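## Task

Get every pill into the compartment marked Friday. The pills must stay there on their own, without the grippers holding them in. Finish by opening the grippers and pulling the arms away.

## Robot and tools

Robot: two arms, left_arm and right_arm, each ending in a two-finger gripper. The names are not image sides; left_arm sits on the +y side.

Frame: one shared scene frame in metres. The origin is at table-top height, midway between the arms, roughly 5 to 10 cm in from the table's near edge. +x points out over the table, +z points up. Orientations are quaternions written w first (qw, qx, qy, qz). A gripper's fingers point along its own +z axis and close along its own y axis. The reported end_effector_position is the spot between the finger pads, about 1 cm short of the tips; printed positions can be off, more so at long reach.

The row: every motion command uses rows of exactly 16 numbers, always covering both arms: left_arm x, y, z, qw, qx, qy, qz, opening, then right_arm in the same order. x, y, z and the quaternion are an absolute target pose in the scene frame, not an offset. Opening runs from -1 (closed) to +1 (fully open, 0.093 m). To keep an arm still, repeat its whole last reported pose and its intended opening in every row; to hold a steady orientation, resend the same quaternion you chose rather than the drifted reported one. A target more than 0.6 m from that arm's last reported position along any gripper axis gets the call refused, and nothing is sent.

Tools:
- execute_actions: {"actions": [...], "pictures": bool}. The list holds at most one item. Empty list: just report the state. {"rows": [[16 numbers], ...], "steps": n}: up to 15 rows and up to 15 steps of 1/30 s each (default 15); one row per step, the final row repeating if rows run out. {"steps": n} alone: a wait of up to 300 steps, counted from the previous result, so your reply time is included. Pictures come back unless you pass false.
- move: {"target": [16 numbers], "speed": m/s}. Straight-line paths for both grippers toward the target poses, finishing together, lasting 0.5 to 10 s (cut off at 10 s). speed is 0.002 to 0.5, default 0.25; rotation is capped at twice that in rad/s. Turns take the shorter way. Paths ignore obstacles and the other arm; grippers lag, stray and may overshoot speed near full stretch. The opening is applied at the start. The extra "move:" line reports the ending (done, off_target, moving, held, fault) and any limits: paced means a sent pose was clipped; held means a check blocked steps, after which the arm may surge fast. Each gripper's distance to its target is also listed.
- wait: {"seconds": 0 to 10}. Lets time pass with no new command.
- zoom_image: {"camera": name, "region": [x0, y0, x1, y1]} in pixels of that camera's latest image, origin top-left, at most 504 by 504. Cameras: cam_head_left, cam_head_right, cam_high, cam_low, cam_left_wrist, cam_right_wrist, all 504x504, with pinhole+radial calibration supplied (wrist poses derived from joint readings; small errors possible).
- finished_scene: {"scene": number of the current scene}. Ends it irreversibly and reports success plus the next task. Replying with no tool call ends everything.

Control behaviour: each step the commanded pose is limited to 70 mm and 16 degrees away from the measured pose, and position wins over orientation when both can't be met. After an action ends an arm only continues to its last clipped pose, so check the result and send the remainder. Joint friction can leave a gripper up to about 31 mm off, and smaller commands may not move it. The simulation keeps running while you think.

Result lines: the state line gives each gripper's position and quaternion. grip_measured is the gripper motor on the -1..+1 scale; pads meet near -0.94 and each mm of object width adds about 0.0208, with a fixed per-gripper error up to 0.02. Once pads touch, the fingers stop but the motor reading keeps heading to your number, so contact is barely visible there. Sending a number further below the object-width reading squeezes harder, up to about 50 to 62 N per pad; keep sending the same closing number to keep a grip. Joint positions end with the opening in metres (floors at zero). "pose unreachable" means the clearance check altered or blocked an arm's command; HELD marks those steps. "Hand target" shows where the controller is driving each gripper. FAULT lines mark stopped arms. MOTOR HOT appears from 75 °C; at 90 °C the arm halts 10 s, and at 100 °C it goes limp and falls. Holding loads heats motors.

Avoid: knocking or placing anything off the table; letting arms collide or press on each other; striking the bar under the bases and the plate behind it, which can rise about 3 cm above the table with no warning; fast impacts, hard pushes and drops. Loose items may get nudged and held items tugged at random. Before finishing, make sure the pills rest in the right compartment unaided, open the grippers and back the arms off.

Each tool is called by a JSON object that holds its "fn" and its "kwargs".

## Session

{"fn": "execute_actions", "kwargs": {"actions": []}}

Scene clock: 0.00 s of 5400.00 s.
left_arm: end_effector_position=(+0.1437, -0.1010, +0.2934) grip_measured=+0.989 end_effector_quat_wxyz=(+0.309, +0.894, -0.008, +0.323) | right_arm: end_effector_position=(+0.2715, -0.3464, +0.2229) grip_measured=+0.990 end_effector_quat_wxyz=(+0.399, -0.251, +0.876, -0.106)
Joint positions: left_arm=[-1.442  1.581  1.64  -0.838 -0.519  1.95   0.093] | right_arm=[-0.104  0.867  0.917 -0.794 -0.124 -0.657  0.093]
Joint velocities: left_arm=[-0.017 -0.027  0.007  0.037  0.051 -0.022  0.001] | right_arm=[ 0.017  0.007 -0.012 -0.066 -0.007 -0.037 -0.   ]
Hand target (left_arm): +0.144, -0.101, +0.293; +0.309, +0.894, -0.008, +0.323
Hand target (right_arm): +0.271, -0.346, +0.223; +0.399, -0.251, +0.876, -0.106
camera_calibration (this result's frames):
cam_left_wrist: T_world_to_cam=[[0.190431, 0.809019, -0.55608, 0.216623], [0.463225, 0.425369, 0.777485, -0.215888], [0.865539, -0.405648, -0.293754, 0.00689331], [0, 0, 0, 1]] pos_world=[0.0527866, -0.0806238, 0.290335]
cam_right_wrist: T_world_to_cam=[[0.346497, -0.863039, 0.367564, -0.475885], [-0.835195, -0.462228, -0.297984, 0.170873], [0.427071, -0.203737, -0.880966, 0.0899663], [0, 0, 0, 1]] pos_world=[0.269183, -0.313395, 0.305093]

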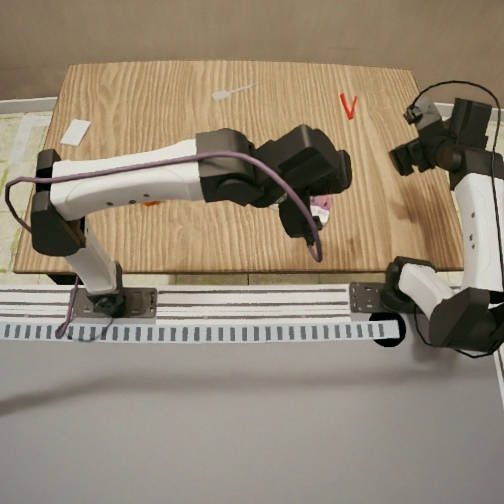

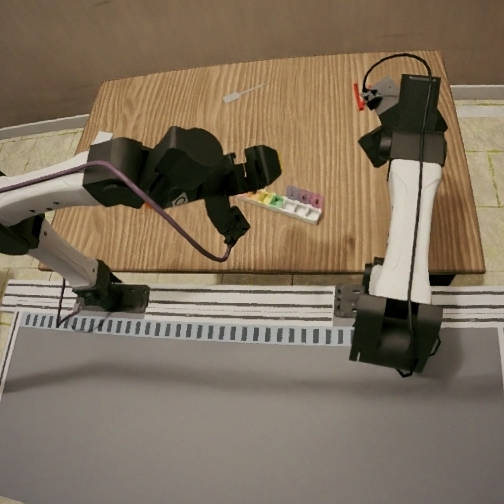

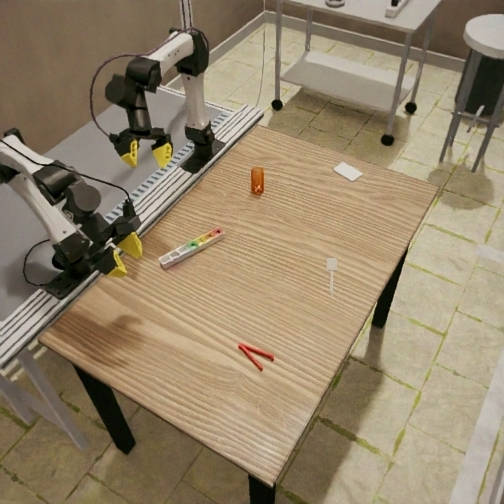

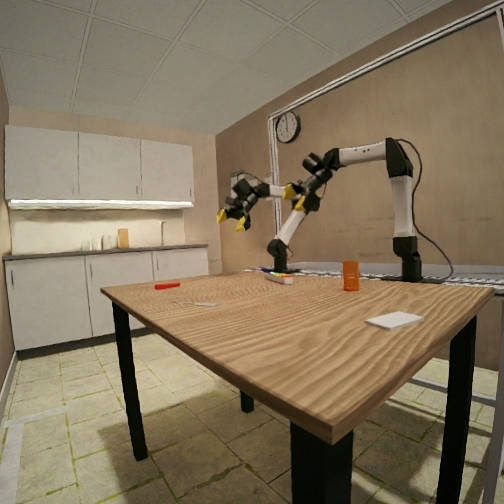

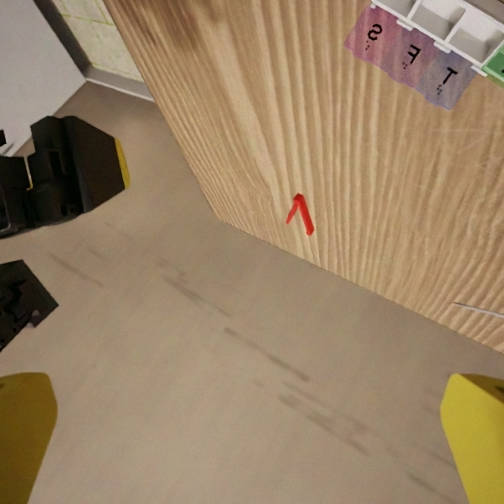

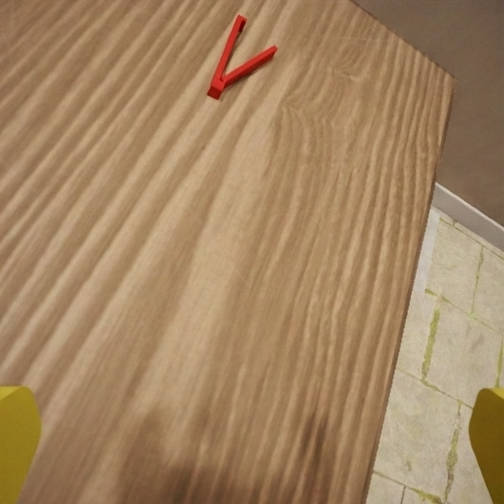

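{"fn": "move", "kwargs": {"target": [0.2,0.3,0.25,0.5,0,0.866,0,1,0.2715,-0.3464,0.2229,0,0.156,0.988,0,0.1], "speed": 0.3}}

{"fn": "move", "kwargs": {"target": [0.2,0.3,0.25,0.24,0.1,0.96,-0.03,1,0.26,-0.16,0.14,0,0.156,0.988,0,0.1]}}

Scene clock: 6.23 s of 5400.00 s.
left_arm: end_effector_position=(+0.1989, +0.2977, +0.2444) grip_measured=+0.989 end_effector_quat_wxyz=(+0.496, -0.001, +0.868, +0.004) | right_arm: end_effector_position=(+0.2648, -0.3456, +0.2224) grip_measured=+0.101 end_effector_quat_wxyz=(+0.060, +0.151, +0.987, -0.003)
Joint positions: left_arm=[-0.189  0.457  0.851 -0.935 -0.177 -0.075  0.093] | right_arm=[-0.012  1.498  1.611 -1.581  0.021  0.243  0.05 ]
Joint velocities: left_arm=[-0.007 -0.012 -0.007 -0.022 -0.022 -0.037 -0.001] | right_arm=[-0.012  0.007 -0.007  0.051 -0.051 -0.022  0.   ]
Hand target (left_arm): +0.197, +0.298, +0.249; +0.505, +0.001, +0.863, +0.002
Hand target (right_arm): +0.270, -0.347, +0.226; +0.063, +0.158, +0.985, +0.001
Off the commanded pose (left_arm): 0.006 m, 1 deg.
Off the commanded pose (right_arm): 0.007 m, 7 deg.
joint sent to its limit (right arm) — the command would take joint 4 (wrist pitch) past its lower limit, so that joint was sent only as far as its limit.
move: off_target (right_arm)
camera_calibration (this result's frames):
cam_left_wrist: T_world_to_cam=[[0.00987622, -0.999775, 0.0187962, 0.290241], [-0.833871, -0.0186085, -0.551646, 0.342067], [0.551871, -0.0102254, -0.833867, 0.183084], [0, 0, 0, 1]] pos_world=[0.181334, 0.298413, 0.335912]
cam_right_wrist: T_world_to_cam=[[-0.318883, -0.947556, -0.0212429, -0.239245], [-0.898035, 0.294899, 0.326447, 0.304932], [-0.303063, 0.123175, -0.944977, 0.413057], [0, 0, 0, 1]] pos_world=[0.32273, -0.367501, 0.285703]

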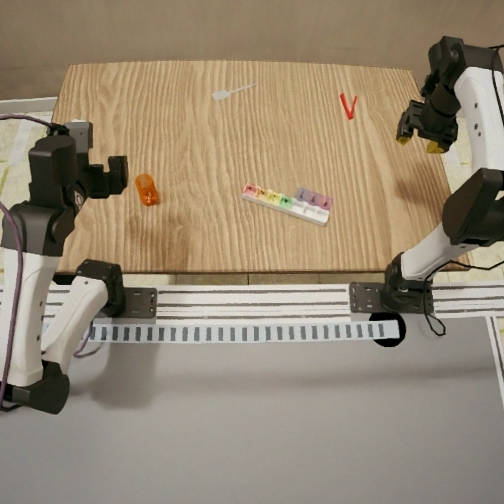

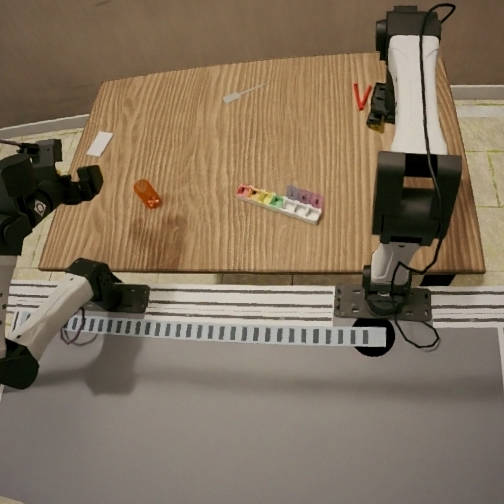

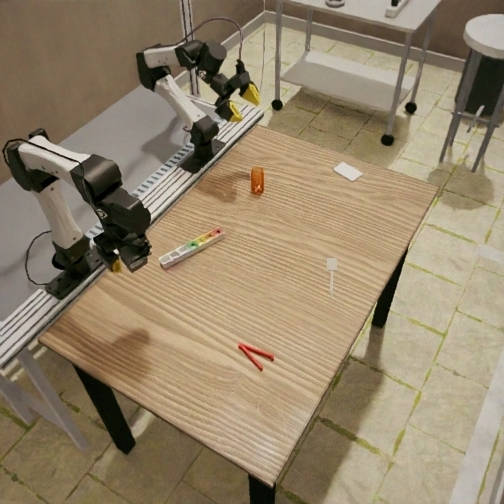

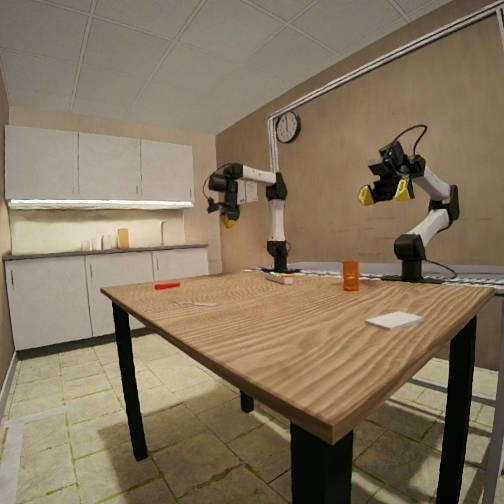

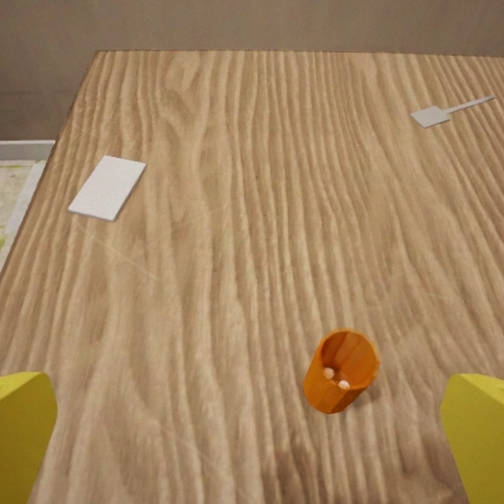

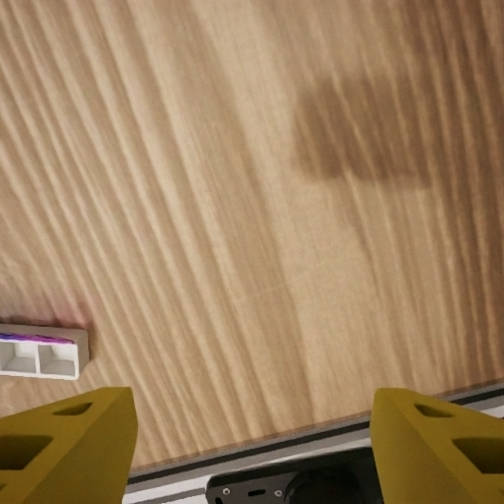

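Scene clock: 8.03 s of 5400.00 s.
left_arm: end_effector_position=(+0.2031, +0.2996, +0.2504) grip_measured=+0.989 end_effector_quat_wxyz=(+0.254, +0.097, +0.962, -0.029) | right_arm: end_effector_position=(+0.2563, -0.1672, +0.1438) grip_measured=+0.101 end_effector_quat_wxyz=(+0.001, +0.154, +0.988, -0.006)
Joint positions: left_arm=[ 0.085  0.979  1.333 -1.426  0.13   0.263  0.093] | right_arm=[ 0.613  1.69   1.492 -1.396  0.005  0.875  0.05 ]
Joint velocities: left_arm=[-0.017 -0.012 -0.002  0.007 -0.037 -0.037 -0.   ] | right_arm=[-0.012  0.002 -0.002  0.022 -0.022 -0.007  0.   ]
Hand target (left_arm): +0.200, +0.300, +0.251; +0.244, +0.098, +0.964, -0.033
Hand target (right_arm): +0.258, -0.164, +0.141; +0.000, +0.156, +0.988, -0.003
Off the commanded pose (left_arm): 0.003 m, 2 deg.
Off the commanded pose (right_arm): 0.009 m, 1 deg.
move: done
camera_calibration (this result's frames):
cam_left_wrist: T_world_to_cam=[[-0.186778, -0.982089, 0.0247827, 0.325145], [-0.980731, 0.18493, -0.0629915, 0.195365], [0.0572802, -0.0360706, -0.997706, 0.335047], [0, 0, 0, 1]] pos_world=[0.233139, 0.295278, 0.338526]
cam_right_wrist: T_world_to_cam=[[-0.32562, -0.945481, 0.0061524, -0.0764053], [-0.850932, 0.295882, 0.434014, 0.243012], [-0.412172, 0.136088, -0.900885, 0.338001], [0, 0, 0, 1]] pos_world=[0.321222, -0.190141, 0.1995]

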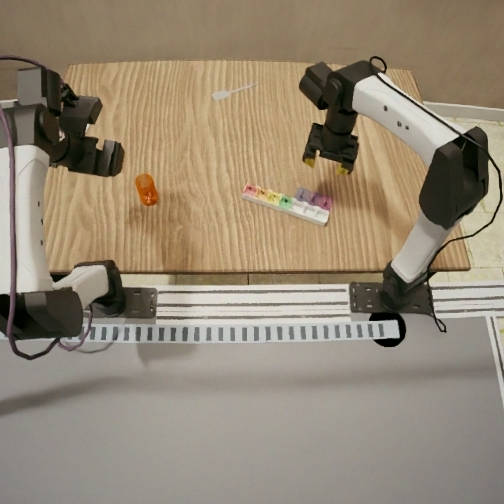

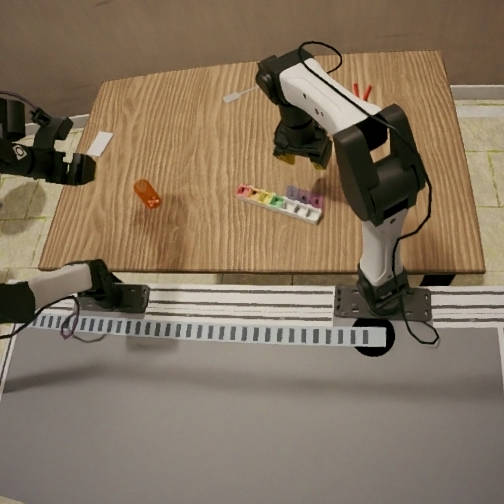

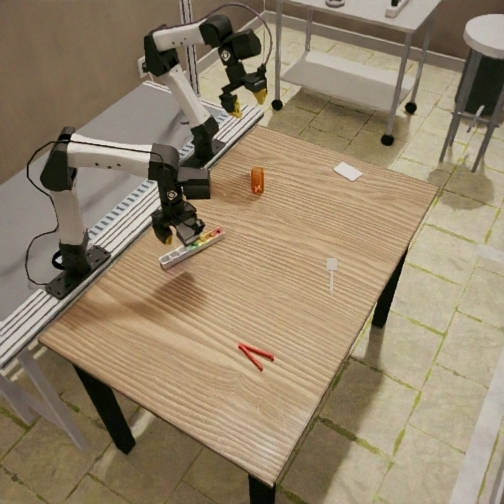

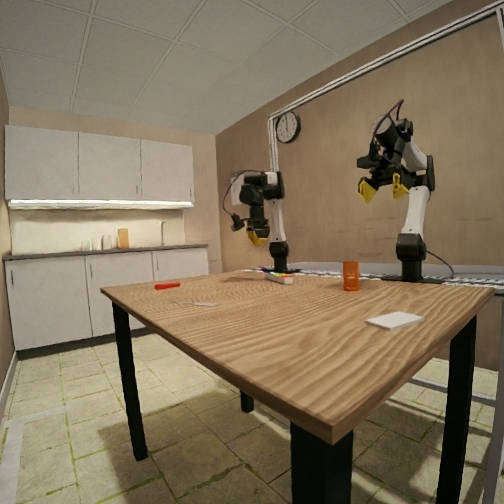

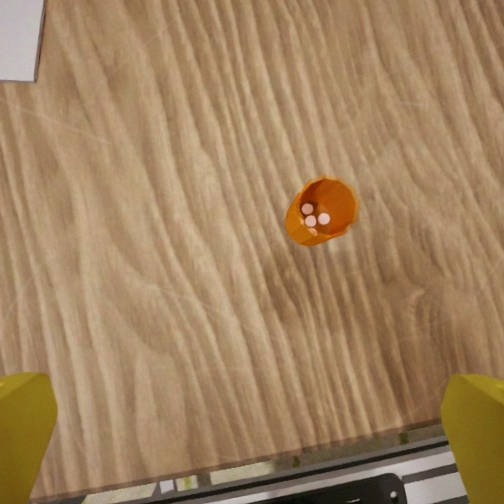

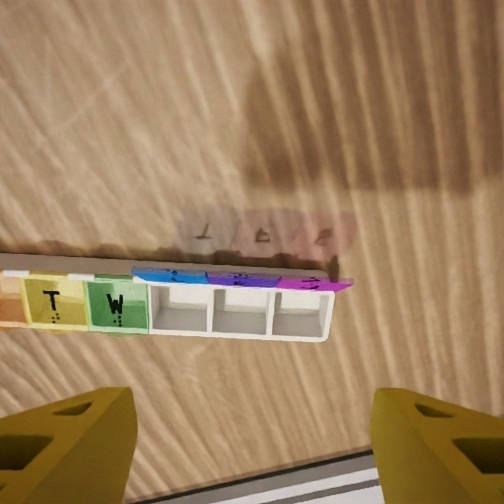

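{"fn": "move", "kwargs": {"target": [0.2,0.36,0.25,0.24,0.1,0.96,-0.03,1,0.268,-0.168,0.046,0,0.19,0.982,0,0.1], "speed": 0.12}}

Scene clock: 10.20 s of 5400.00 s.
left_arm: end_effector_position=(+0.2026, +0.3604, +0.2500) grip_measured=+0.989 end_effector_quat_wxyz=(+0.251, +0.100, +0.963, -0.019) | right_arm: end_effector_position=(+0.2709, -0.1644, +0.0546) grip_measured=+0.101 end_effector_quat_wxyz=(+0.009, +0.183, +0.983, +0.003)
Joint positions: left_arm=[ 0.524  1.065  1.384 -1.481  0.307  0.678  0.093] | right_arm=[ 0.595  1.758  1.213 -1.024  0.001  0.916  0.05 ]
Joint velocities: left_arm=[-0.002 -0.017 -0.007 -0.007 -0.022  0.007  0.001] | right_arm=[-0.007  0.002 -0.002  0.007 -0.007 -0.007 -0.   ]
Hand target (left_arm): +0.200, +0.360, +0.251; +0.244, +0.100, +0.964, -0.027
Hand target (right_arm): +0.268, -0.167, +0.046; -0.000, +0.190, +0.982, +0.000
Off the commanded pose (left_arm): 0.003 m, 2 deg.
Off the commanded pose (right_arm): 0.010 m, 1 deg.
move: done
camera_calibration (this result's frames):
cam_left_wrist: T_world_to_cam=[[-0.187707, -0.98221, 0.0054918, 0.389779], [-0.980842, 0.187143, -0.0540929, 0.180593], [0.0521029, -0.0155402, -0.998521, 0.330757], [0, 0, 0, 1]] pos_world=[0.233064, 0.354189, 0.337895]
cam_right_wrist: T_world_to_cam=[[-0.380666, -0.924565, -0.0165245, -0.0489151], [-0.840444, 0.338468, 0.423194, 0.298016], [-0.385678, 0.174984, -0.905888, 0.26281], [0, 0, 0, 1]] pos_world=[0.333205, -0.192081, 0.11115]

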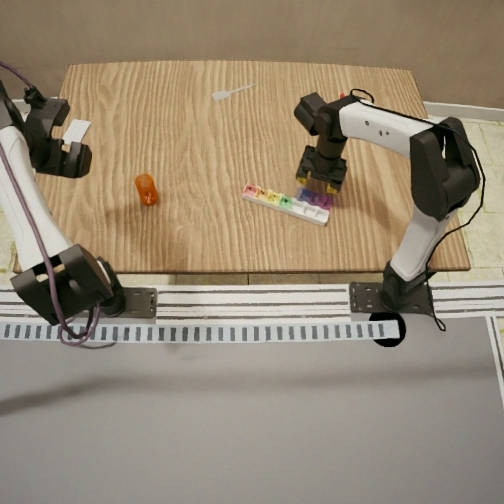

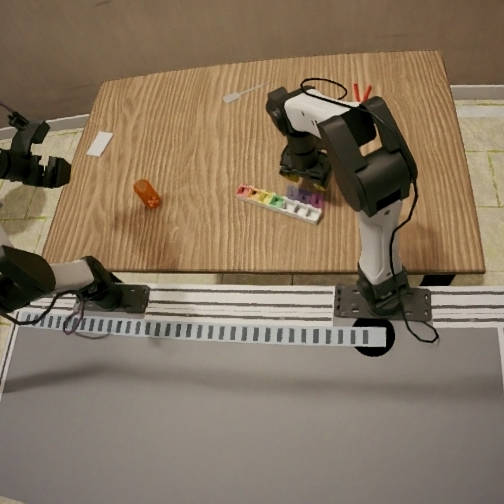

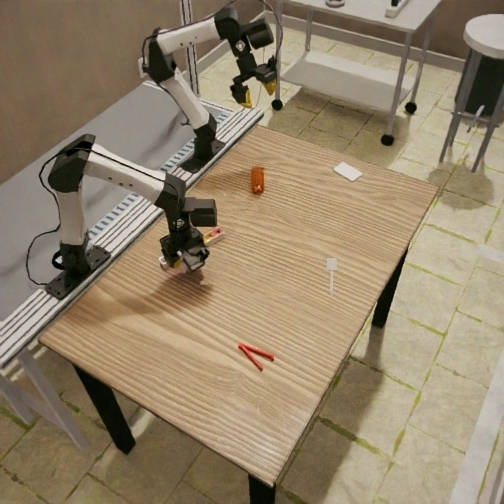

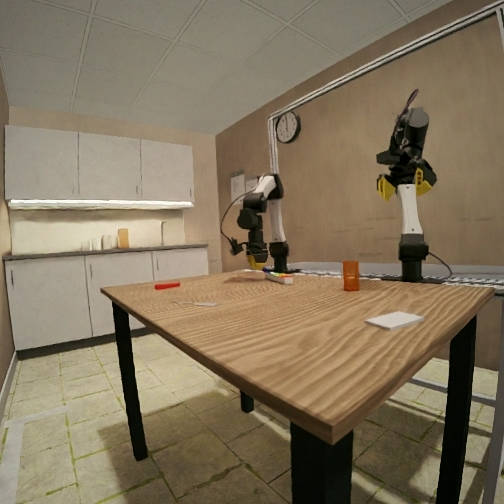

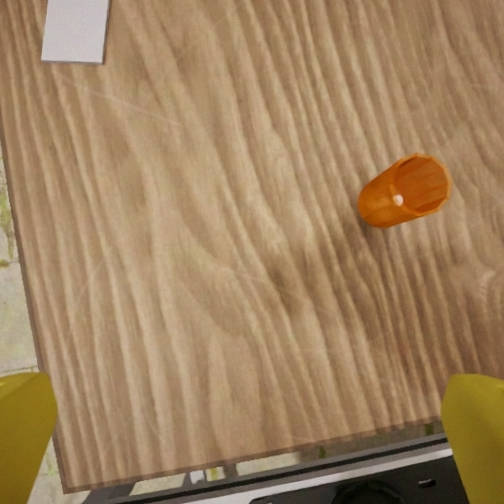

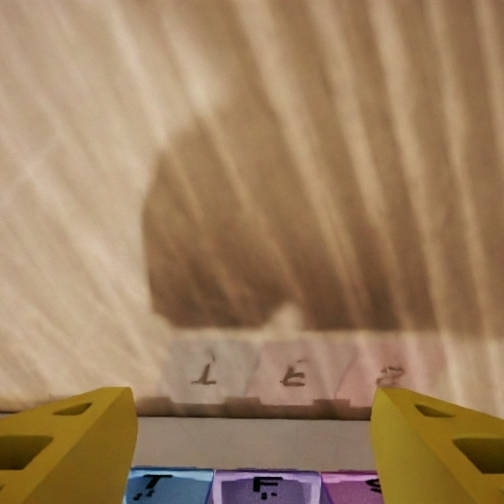

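{"fn": "move", "kwargs": {"target": [0.2,0.36,0.25,0.24,0.1,0.96,-0.03,1,0.215,-0.149,0.048,0,0.19,0.982,0,0.2], "speed": 0.03}}

Scene clock: 13.07 s of 5400.00 s.
left_arm: end_effector_position=(+0.2018, +0.3592, +0.2498) grip_measured=+0.989 end_effector_quat_wxyz=(+0.250, +0.103, +0.963, -0.022) | right_arm: end_effector_position=(+0.2200, -0.1503, +0.0483) grip_measured=+0.199 end_effector_quat_wxyz=(+0.000, +0.189, +0.982, -0.006)
Joint positions: left_arm=[ 0.524  1.065  1.384 -1.486  0.311  0.683  0.093] | right_arm=[ 0.735  1.665  1.082 -1.011  0.     1.067  0.055]
Joint velocities: left_arm=[ 0.002 -0.012 -0.002  0.037  0.022  0.022  0.001] | right_arm=[-0.012 -0.002 -0.002  0.007  0.007  0.007  0.   ]
Hand target (left_arm): +0.200, +0.360, +0.250; +0.242, +0.100, +0.965, -0.030
Hand target (right_arm): +0.215, -0.150, +0.048; +0.000, +0.190, +0.982, -0.001
Off the commanded pose (left_arm): 0.002 m, 1 deg.
Off the commanded pose (right_arm): 0.005 m, 1 deg.
move: done
camera_calibration (this result's frames):
cam_left_wrist: T_world_to_cam=[[-0.193572, -0.981042, 0.00931364, 0.388336], [-0.979819, 0.192831, -0.0526341, 0.177442], [0.0498403, -0.0193142, -0.99857, 0.332329], [0, 0, 0, 1]] pos_world=[0.232468, 0.353176, 0.337576]
cam_right_wrist: T_world_to_cam=[[-0.391518, -0.920157, 0.00504152, -0.0533869], [-0.827857, 0.354626, 0.434618, 0.252274], [-0.401704, 0.165987, -0.900601, 0.236926], [0, 0, 0, 1]] pos_world=[0.283119, -0.177914, 0.104002]

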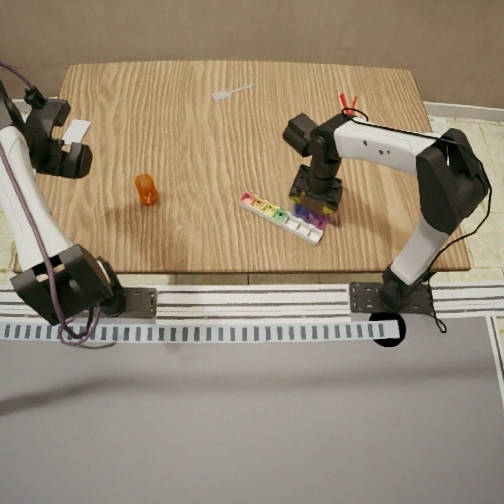

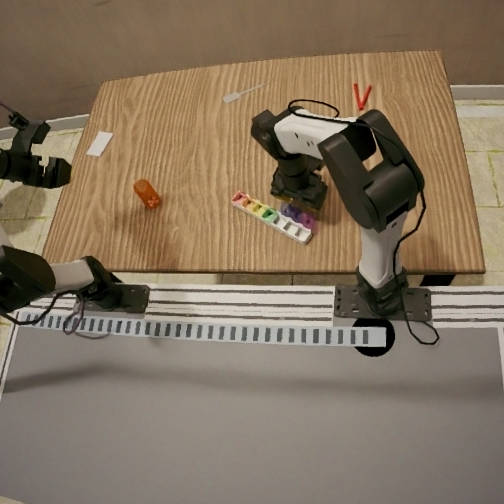

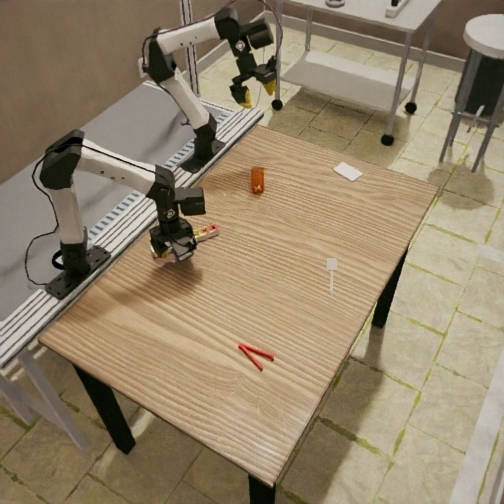

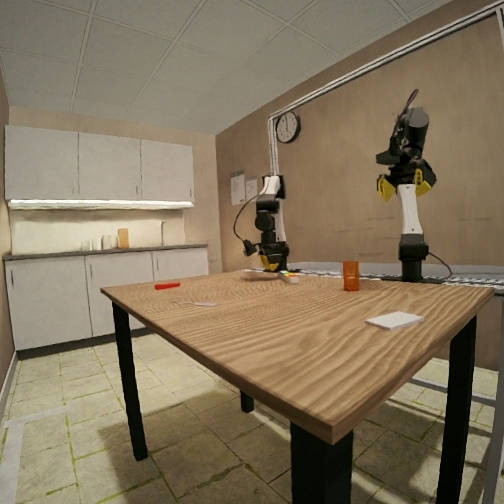

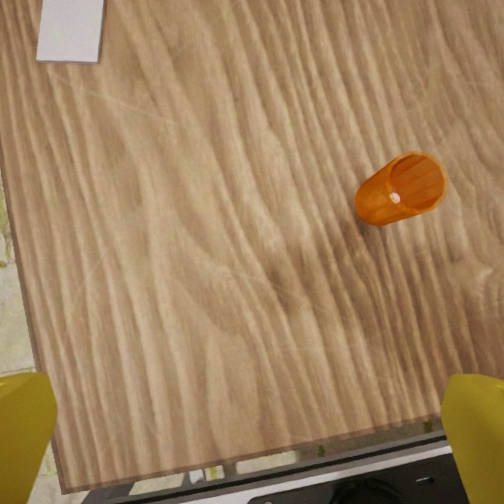

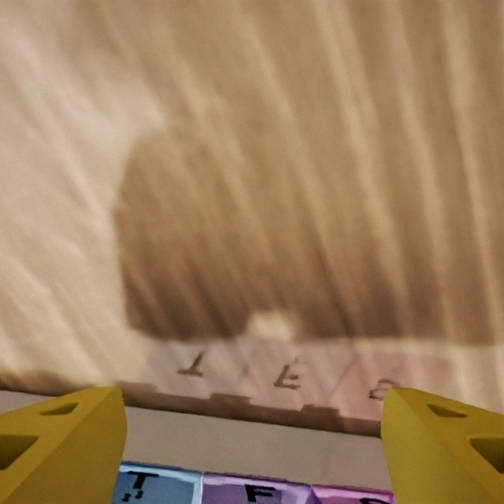

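{"fn": "move", "kwargs": {"target": [0.27,0.02,0.10,0.129,0.837,0.483,-0.224,0.4,0.24,-0.17,0.05,0,0.259,0.966,0,0.2]}}

Scene clock: 17.90 s of 5400.00 s.
left_arm: end_effector_position=(+0.2764, +0.0254, +0.1044) grip_measured=+0.402 end_effector_quat_wxyz=(+0.143, +0.829, +0.492, -0.225) | right_arm: end_effector_position=(+0.2354, -0.1712, +0.0484) grip_measured=+0.199 end_effector_quat_wxyz=(-0.001, +0.252, +0.968, -0.005)
Joint positions: left_arm=[-0.58   1.941  1.586 -1.163  0.518  1.479  0.064] | right_arm=[ 0.64   1.665  1.081 -1.011 -0.001  1.103  0.055]
Joint velocities: left_arm=[-0.017 -0.007 -0.002 -0.022  0.007 -0.007  0.   ] | right_arm=[-0.002  0.007 -0.002  0.022 -0.007  0.022 -0.   ]
Hand target (left_arm): +0.272, +0.022, +0.102; +0.134, +0.833, +0.484, -0.232
Hand target (right_arm): +0.240, -0.169, +0.050; -0.000, +0.259, +0.966, +0.000
Off the commanded pose (left_arm): 0.009 m, 2 deg.
Off the commanded pose (right_arm): 0.005 m, 1 deg.
move: done
camera_calibration (this result's frames):
cam_left_wrist: T_world_to_cam=[[-0.886871, 0.461997, 0.00419312, 0.232114], [0.460025, 0.883854, -0.084724, -0.10495], [-0.0428484, -0.0732103, -0.996396, 0.203719], [0, 0, 0, 1]] pos_world=[0.262864, 0.000439311, 0.193119]
cam_right_wrist: T_world_to_cam=[[-0.507889, -0.861414, 0.00368192, -0.0290592], [-0.774434, 0.458469, 0.435957, 0.277495], [-0.377228, 0.218567, -0.89996, 0.249861], [0, 0, 0, 1]] pos_world=[0.294397, -0.206866, 0.103996]

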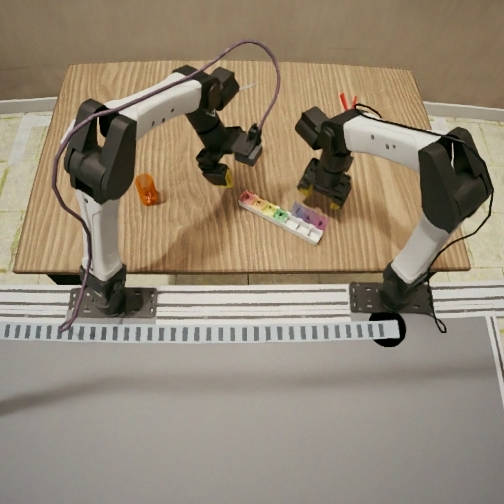

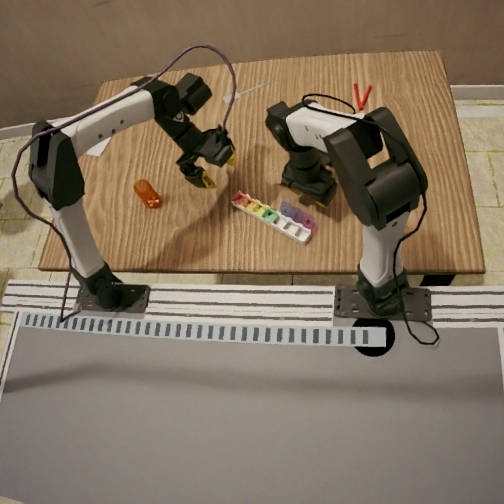

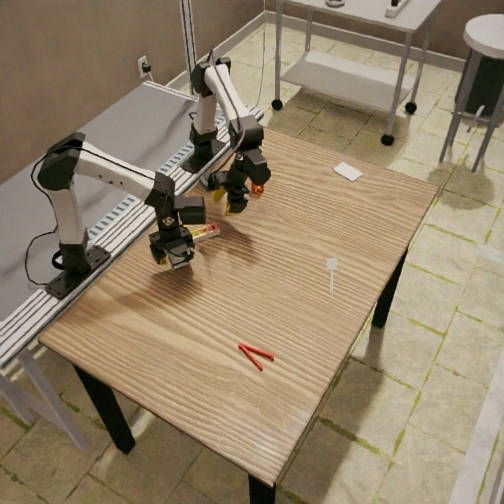

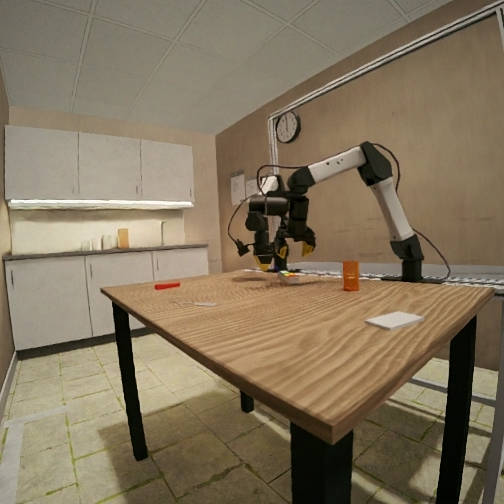

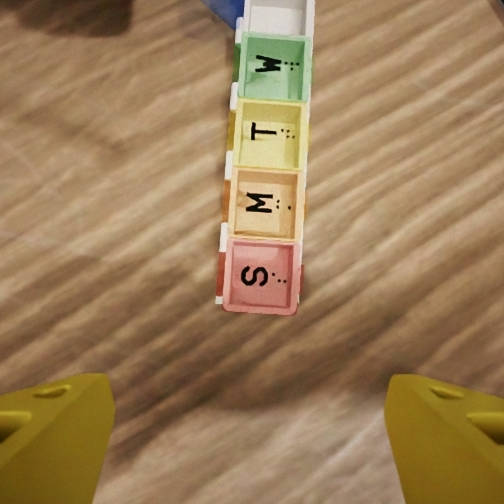

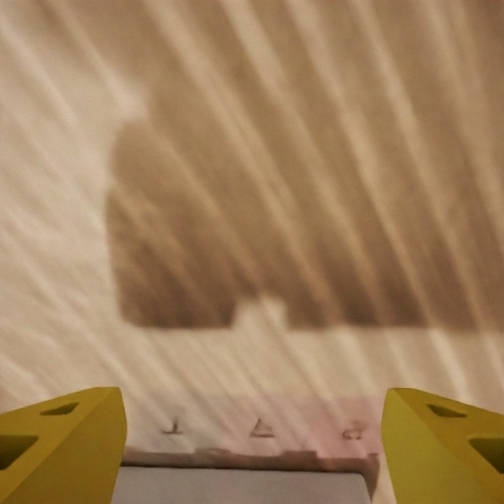

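{"fn": "move", "kwargs": {"target": [0.250,-0.007,0.010,0.129,0.837,0.483,-0.224,0.4,0.24,-0.17,0.05,0,0.259,0.966,0,0.2], "speed": 0.08}}

{"fn": "move", "kwargs": {"target": [0.250,-0.007,0.010,0.129,0.837,0.483,-0.224,-0.45,0.215,-0.150,0.05,0,0.259,0.966,0,0.3], "speed": 0.02}}

Scene clock: 20.33 s of 5400.00 s.
left_arm: end_effector_position=(+0.2571, -0.0087, +0.0242) grip_measured=+0.402 end_effector_quat_wxyz=(+0.145, +0.836, +0.479, -0.225) | right_arm: end_effector_position=(+0.2354, -0.1712, +0.0484) grip_measured=+0.199 end_effector_quat_wxyz=(-0.001, +0.252, +0.968, -0.005)
Joint positions: left_arm=[-0.679  2.024  1.37  -0.813  0.514  1.397  0.064] | right_arm=[ 0.64   1.665  1.081 -1.011 -0.001  1.103  0.055]
Joint velocities: left_arm=[-0.022  0.012 -0.002  0.11  -0.022  0.066 -0.   ] | right_arm=[-0.002 -0.007 -0.007 -0.037 -0.037 -0.051  0.001]
Hand target (left_arm): +0.250, -0.007, +0.011; +0.128, +0.837, +0.483, -0.225
Hand target (right_arm): +0.240, -0.170, +0.050; +0.000, +0.259, +0.966, +0.000
Off the commanded pose (left_arm): 0.016 m, 2 deg.
Off the commanded pose (right_arm): 0.005 m, 1 deg.
move: off_target (left_arm)
camera_calibration (this result's frames):
cam_left_wrist: T_world_to_cam=[[-0.873597, 0.486604, -0.00664749, 0.228186], [0.485267, 0.870005, -0.0872233, -0.0793139], [-0.0366599, -0.0794238, -0.996167, 0.11891], [0, 0, 0, 1]] pos_world=[0.242191, -0.0325887, 0.113053]
cam_right_wrist: T_world_to_cam=[[-0.507889, -0.861414, 0.00368192, -0.0290592], [-0.774434, 0.458469, 0.435957, 0.277495], [-0.377228, 0.218567, -0.89996, 0.249861], [0, 0, 0, 1]] pos_world=[0.294397, -0.206866, 0.103996]

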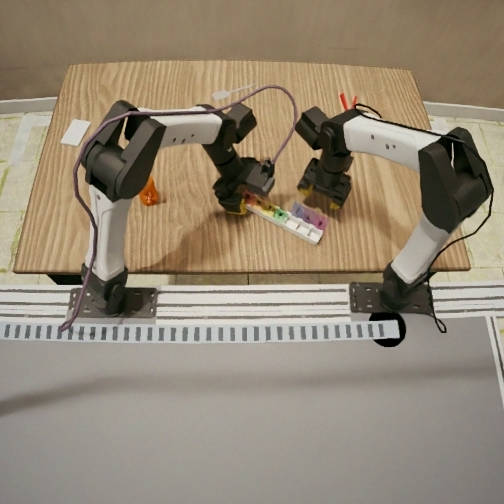

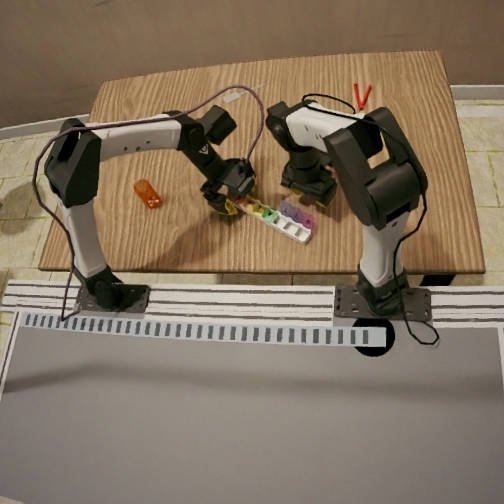

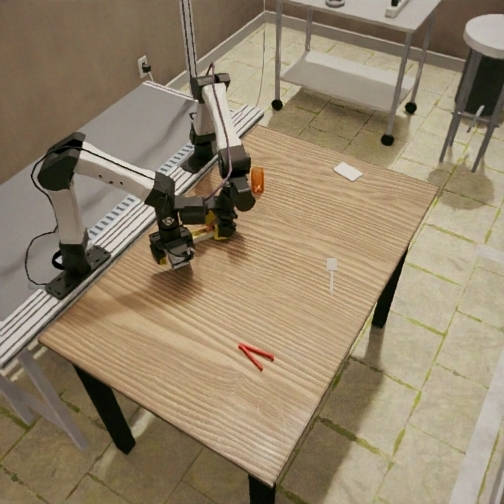

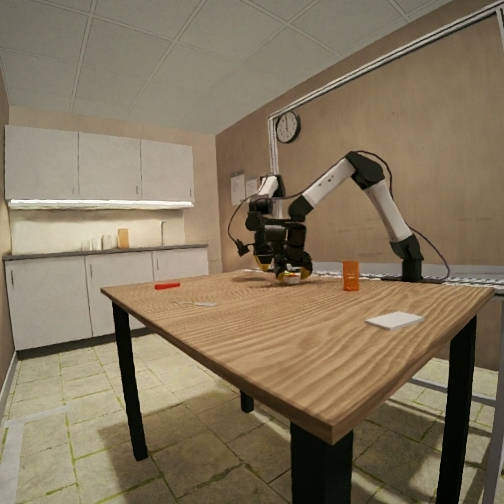

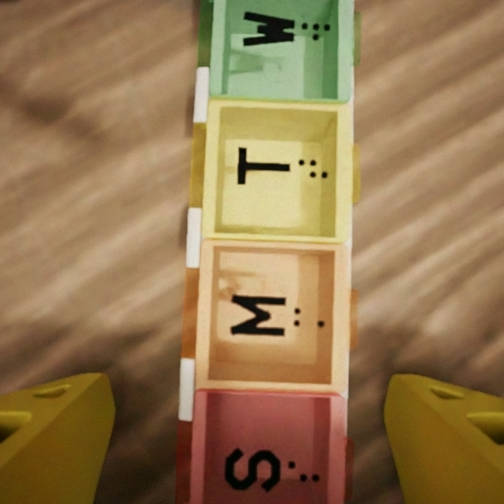

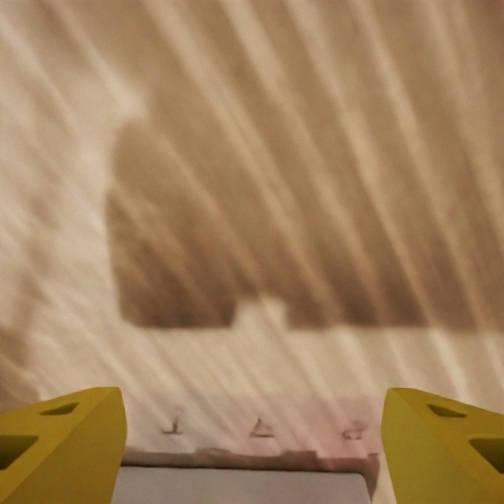

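Scene clock: 22.03 s of 5400.00 s.
left_arm: end_effector_position=(+0.2579, -0.0091, +0.0242) grip_measured=-0.424 end_effector_quat_wxyz=(+0.146, +0.836, +0.479, -0.224) | right_arm: end_effector_position=(+0.2198, -0.1503, +0.0482) grip_measured=+0.299 end_effector_quat_wxyz=(+0.000, +0.258, +0.966, -0.005)
Joint positions: left_arm=[-0.679  2.024  1.37  -0.809  0.513  1.395  0.025] | right_arm=[ 0.734  1.665  1.081 -1.011 -0.001  1.207  0.06 ]
Joint velocities: left_arm=[-0.017 -0.002  0.002  0.081  0.037 -0.007 -0.   ] | right_arm=[-0.002  0.022 -0.002  0.037 -0.007  0.051 -0.001]
Hand target (left_arm): +0.250, -0.007, +0.010; +0.129, +0.837, +0.483, -0.224
Hand target (right_arm): +0.215, -0.151, +0.050; +0.000, +0.259, +0.966, -0.000
Off the commanded pose (left_arm): 0.016 m, 2 deg.
Off the commanded pose (right_arm): 0.005 m, 1 deg.
move: off_target (left_arm)
camera_calibration (this result's frames):
cam_left_wrist: T_world_to_cam=[[-0.874463, 0.484997, -0.00961326, 0.22933], [0.483919, 0.870801, -0.0867686, -0.0789955], [-0.0337112, -0.080528, -0.996182, 0.118138], [0, 0, 0, 1]] pos_world=[0.242751, -0.0329217, 0.113037]
cam_right_wrist: T_world_to_cam=[[-0.517077, -0.855928, 0.00432343, -0.0161393], [-0.769881, 0.467291, 0.434651, 0.25633], [-0.37405, 0.22142, -0.900589, 0.239013], [0, 0, 0, 1]] pos_world=[0.278401, -0.186517, 0.103908]

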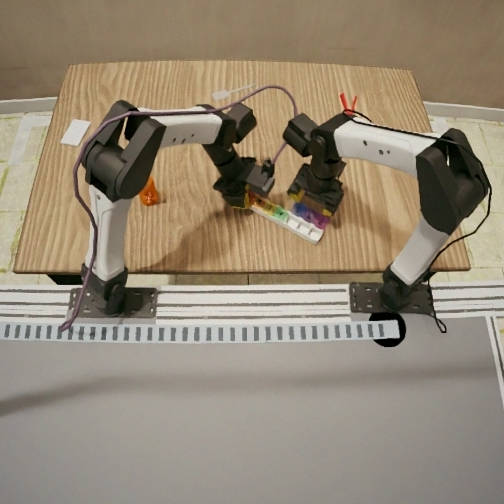

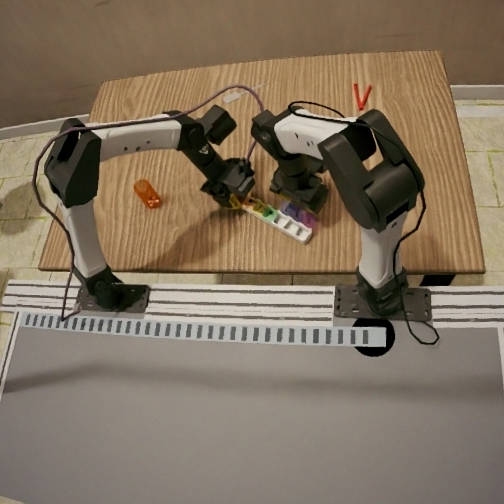

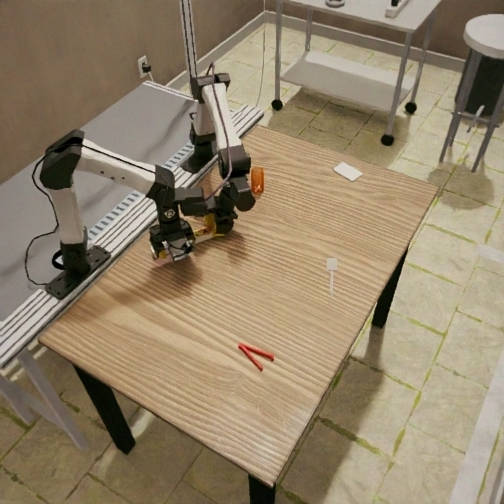

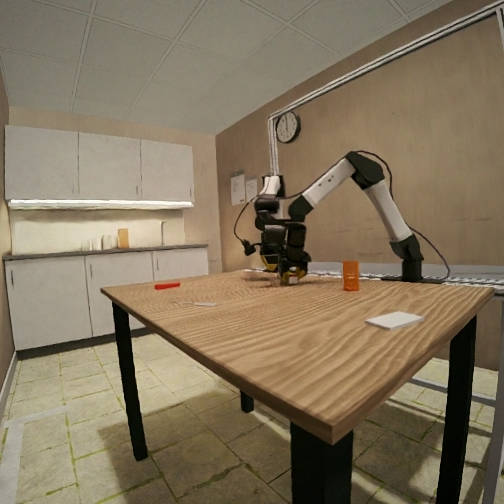

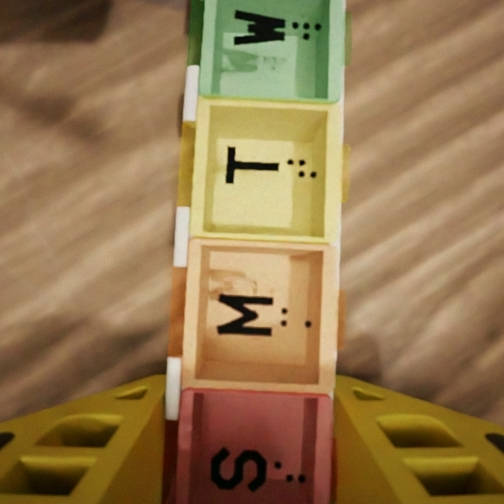

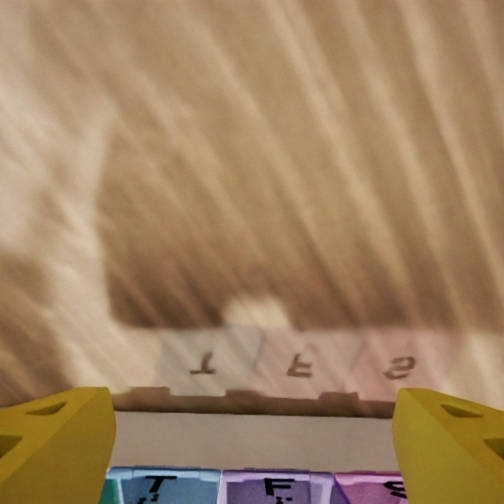

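{"fn": "move", "kwargs": {"target": [0.250,-0.007,0.010,0.129,0.837,0.483,-0.224,-0.45,0.185,-0.137,0.05,0,0.259,0.966,0,0.2], "speed": 0.02}}

Scene clock: 24.47 s of 5400.00 s.
left_arm: end_effector_position=(+0.2580, -0.0091, +0.0242) grip_measured=-0.424 end_effector_quat_wxyz=(+0.146, +0.836, +0.479, -0.224) | right_arm: end_effector_position=(+0.1909, -0.1362, +0.0505) grip_measured=+0.201 end_effector_quat_wxyz=(+0.003, +0.258, +0.966, -0.003)
Joint positions: left_arm=[-0.679  2.024  1.37  -0.809  0.513  1.395  0.025] | right_arm=[ 0.844  1.611  1.035 -1.011 -0.003  1.318  0.055]
Joint velocities: left_arm=[-0.012 -0.022  0.007  0.007  0.037  0.022  0.001] | right_arm=[ 0.012  0.002 -0.012 -0.007  0.037 -0.007  0.001]
Hand target (left_arm): +0.250, -0.007, +0.010; +0.129, +0.837, +0.483, -0.224
Hand target (right_arm): +0.185, -0.138, +0.050; +0.000, +0.259, +0.966, -0.001
Off the commanded pose (left_arm): 0.016 m, 2 deg.
Off the commanded pose (right_arm): 0.006 m, 0 deg.
move: off_target (left_arm)
camera_calibration (this result's frames):
cam_left_wrist: T_world_to_cam=[[-0.874463, 0.484989, -0.00998927, 0.229422], [0.48394, 0.870783, -0.086832, -0.0789848], [-0.033414, -0.0807656, -0.996173, 0.118067], [0, 0, 0, 1]] pos_world=[0.24279, -0.0329527, 0.113048]
cam_right_wrist: T_world_to_cam=[[-0.518021, -0.855364, -0.00247081, -0.0184514], [-0.772053, 0.46632, 0.431833, 0.2269], [-0.368222, 0.225606, -0.90195, 0.226665], [0, 0, 0, 1]] pos_world=[0.249084, -0.172728, 0.106412]

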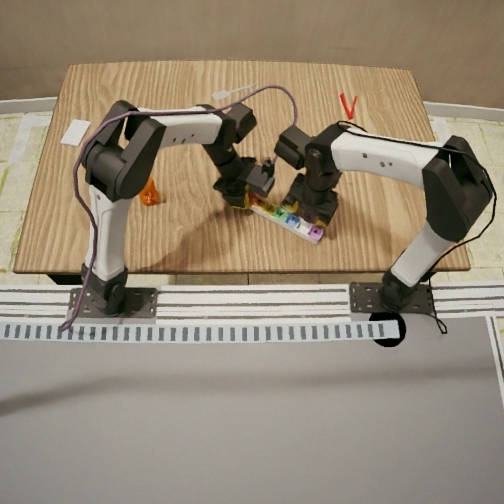

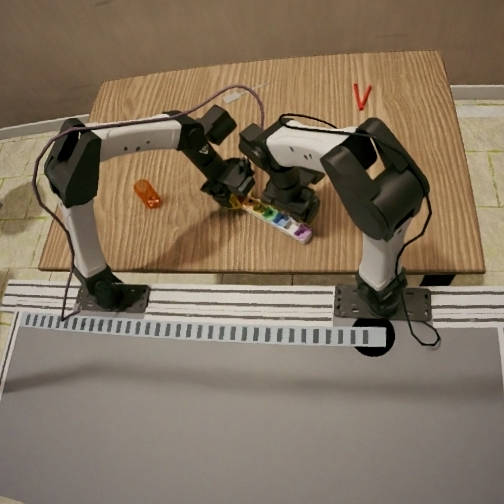

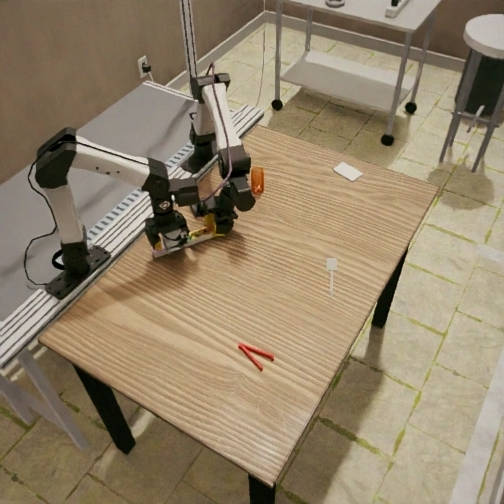

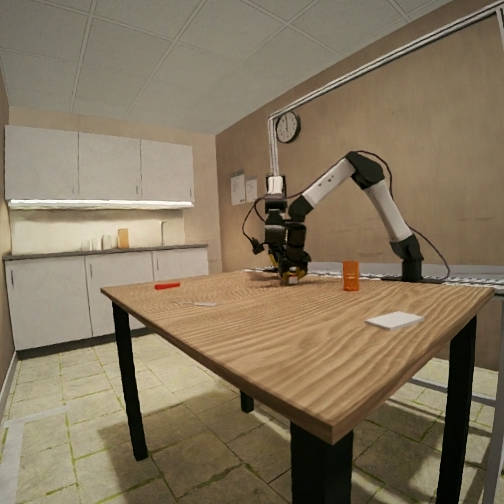

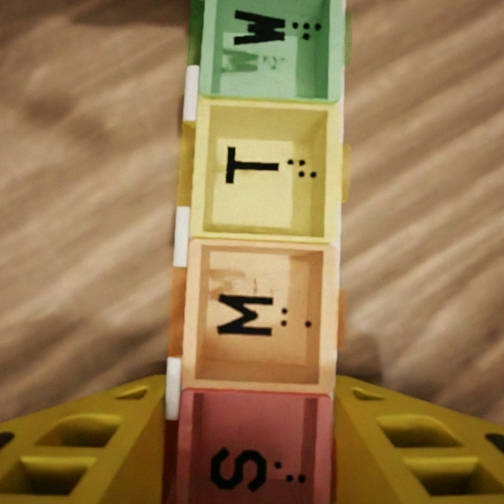

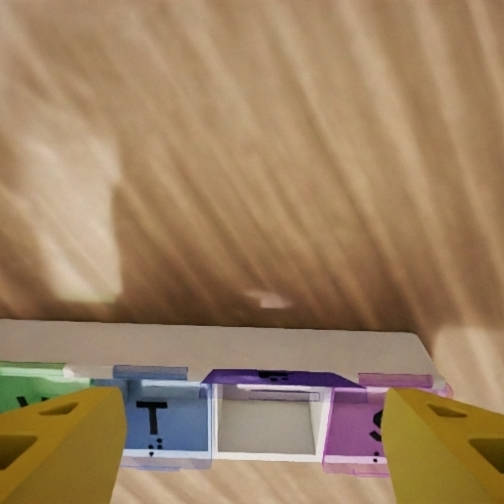

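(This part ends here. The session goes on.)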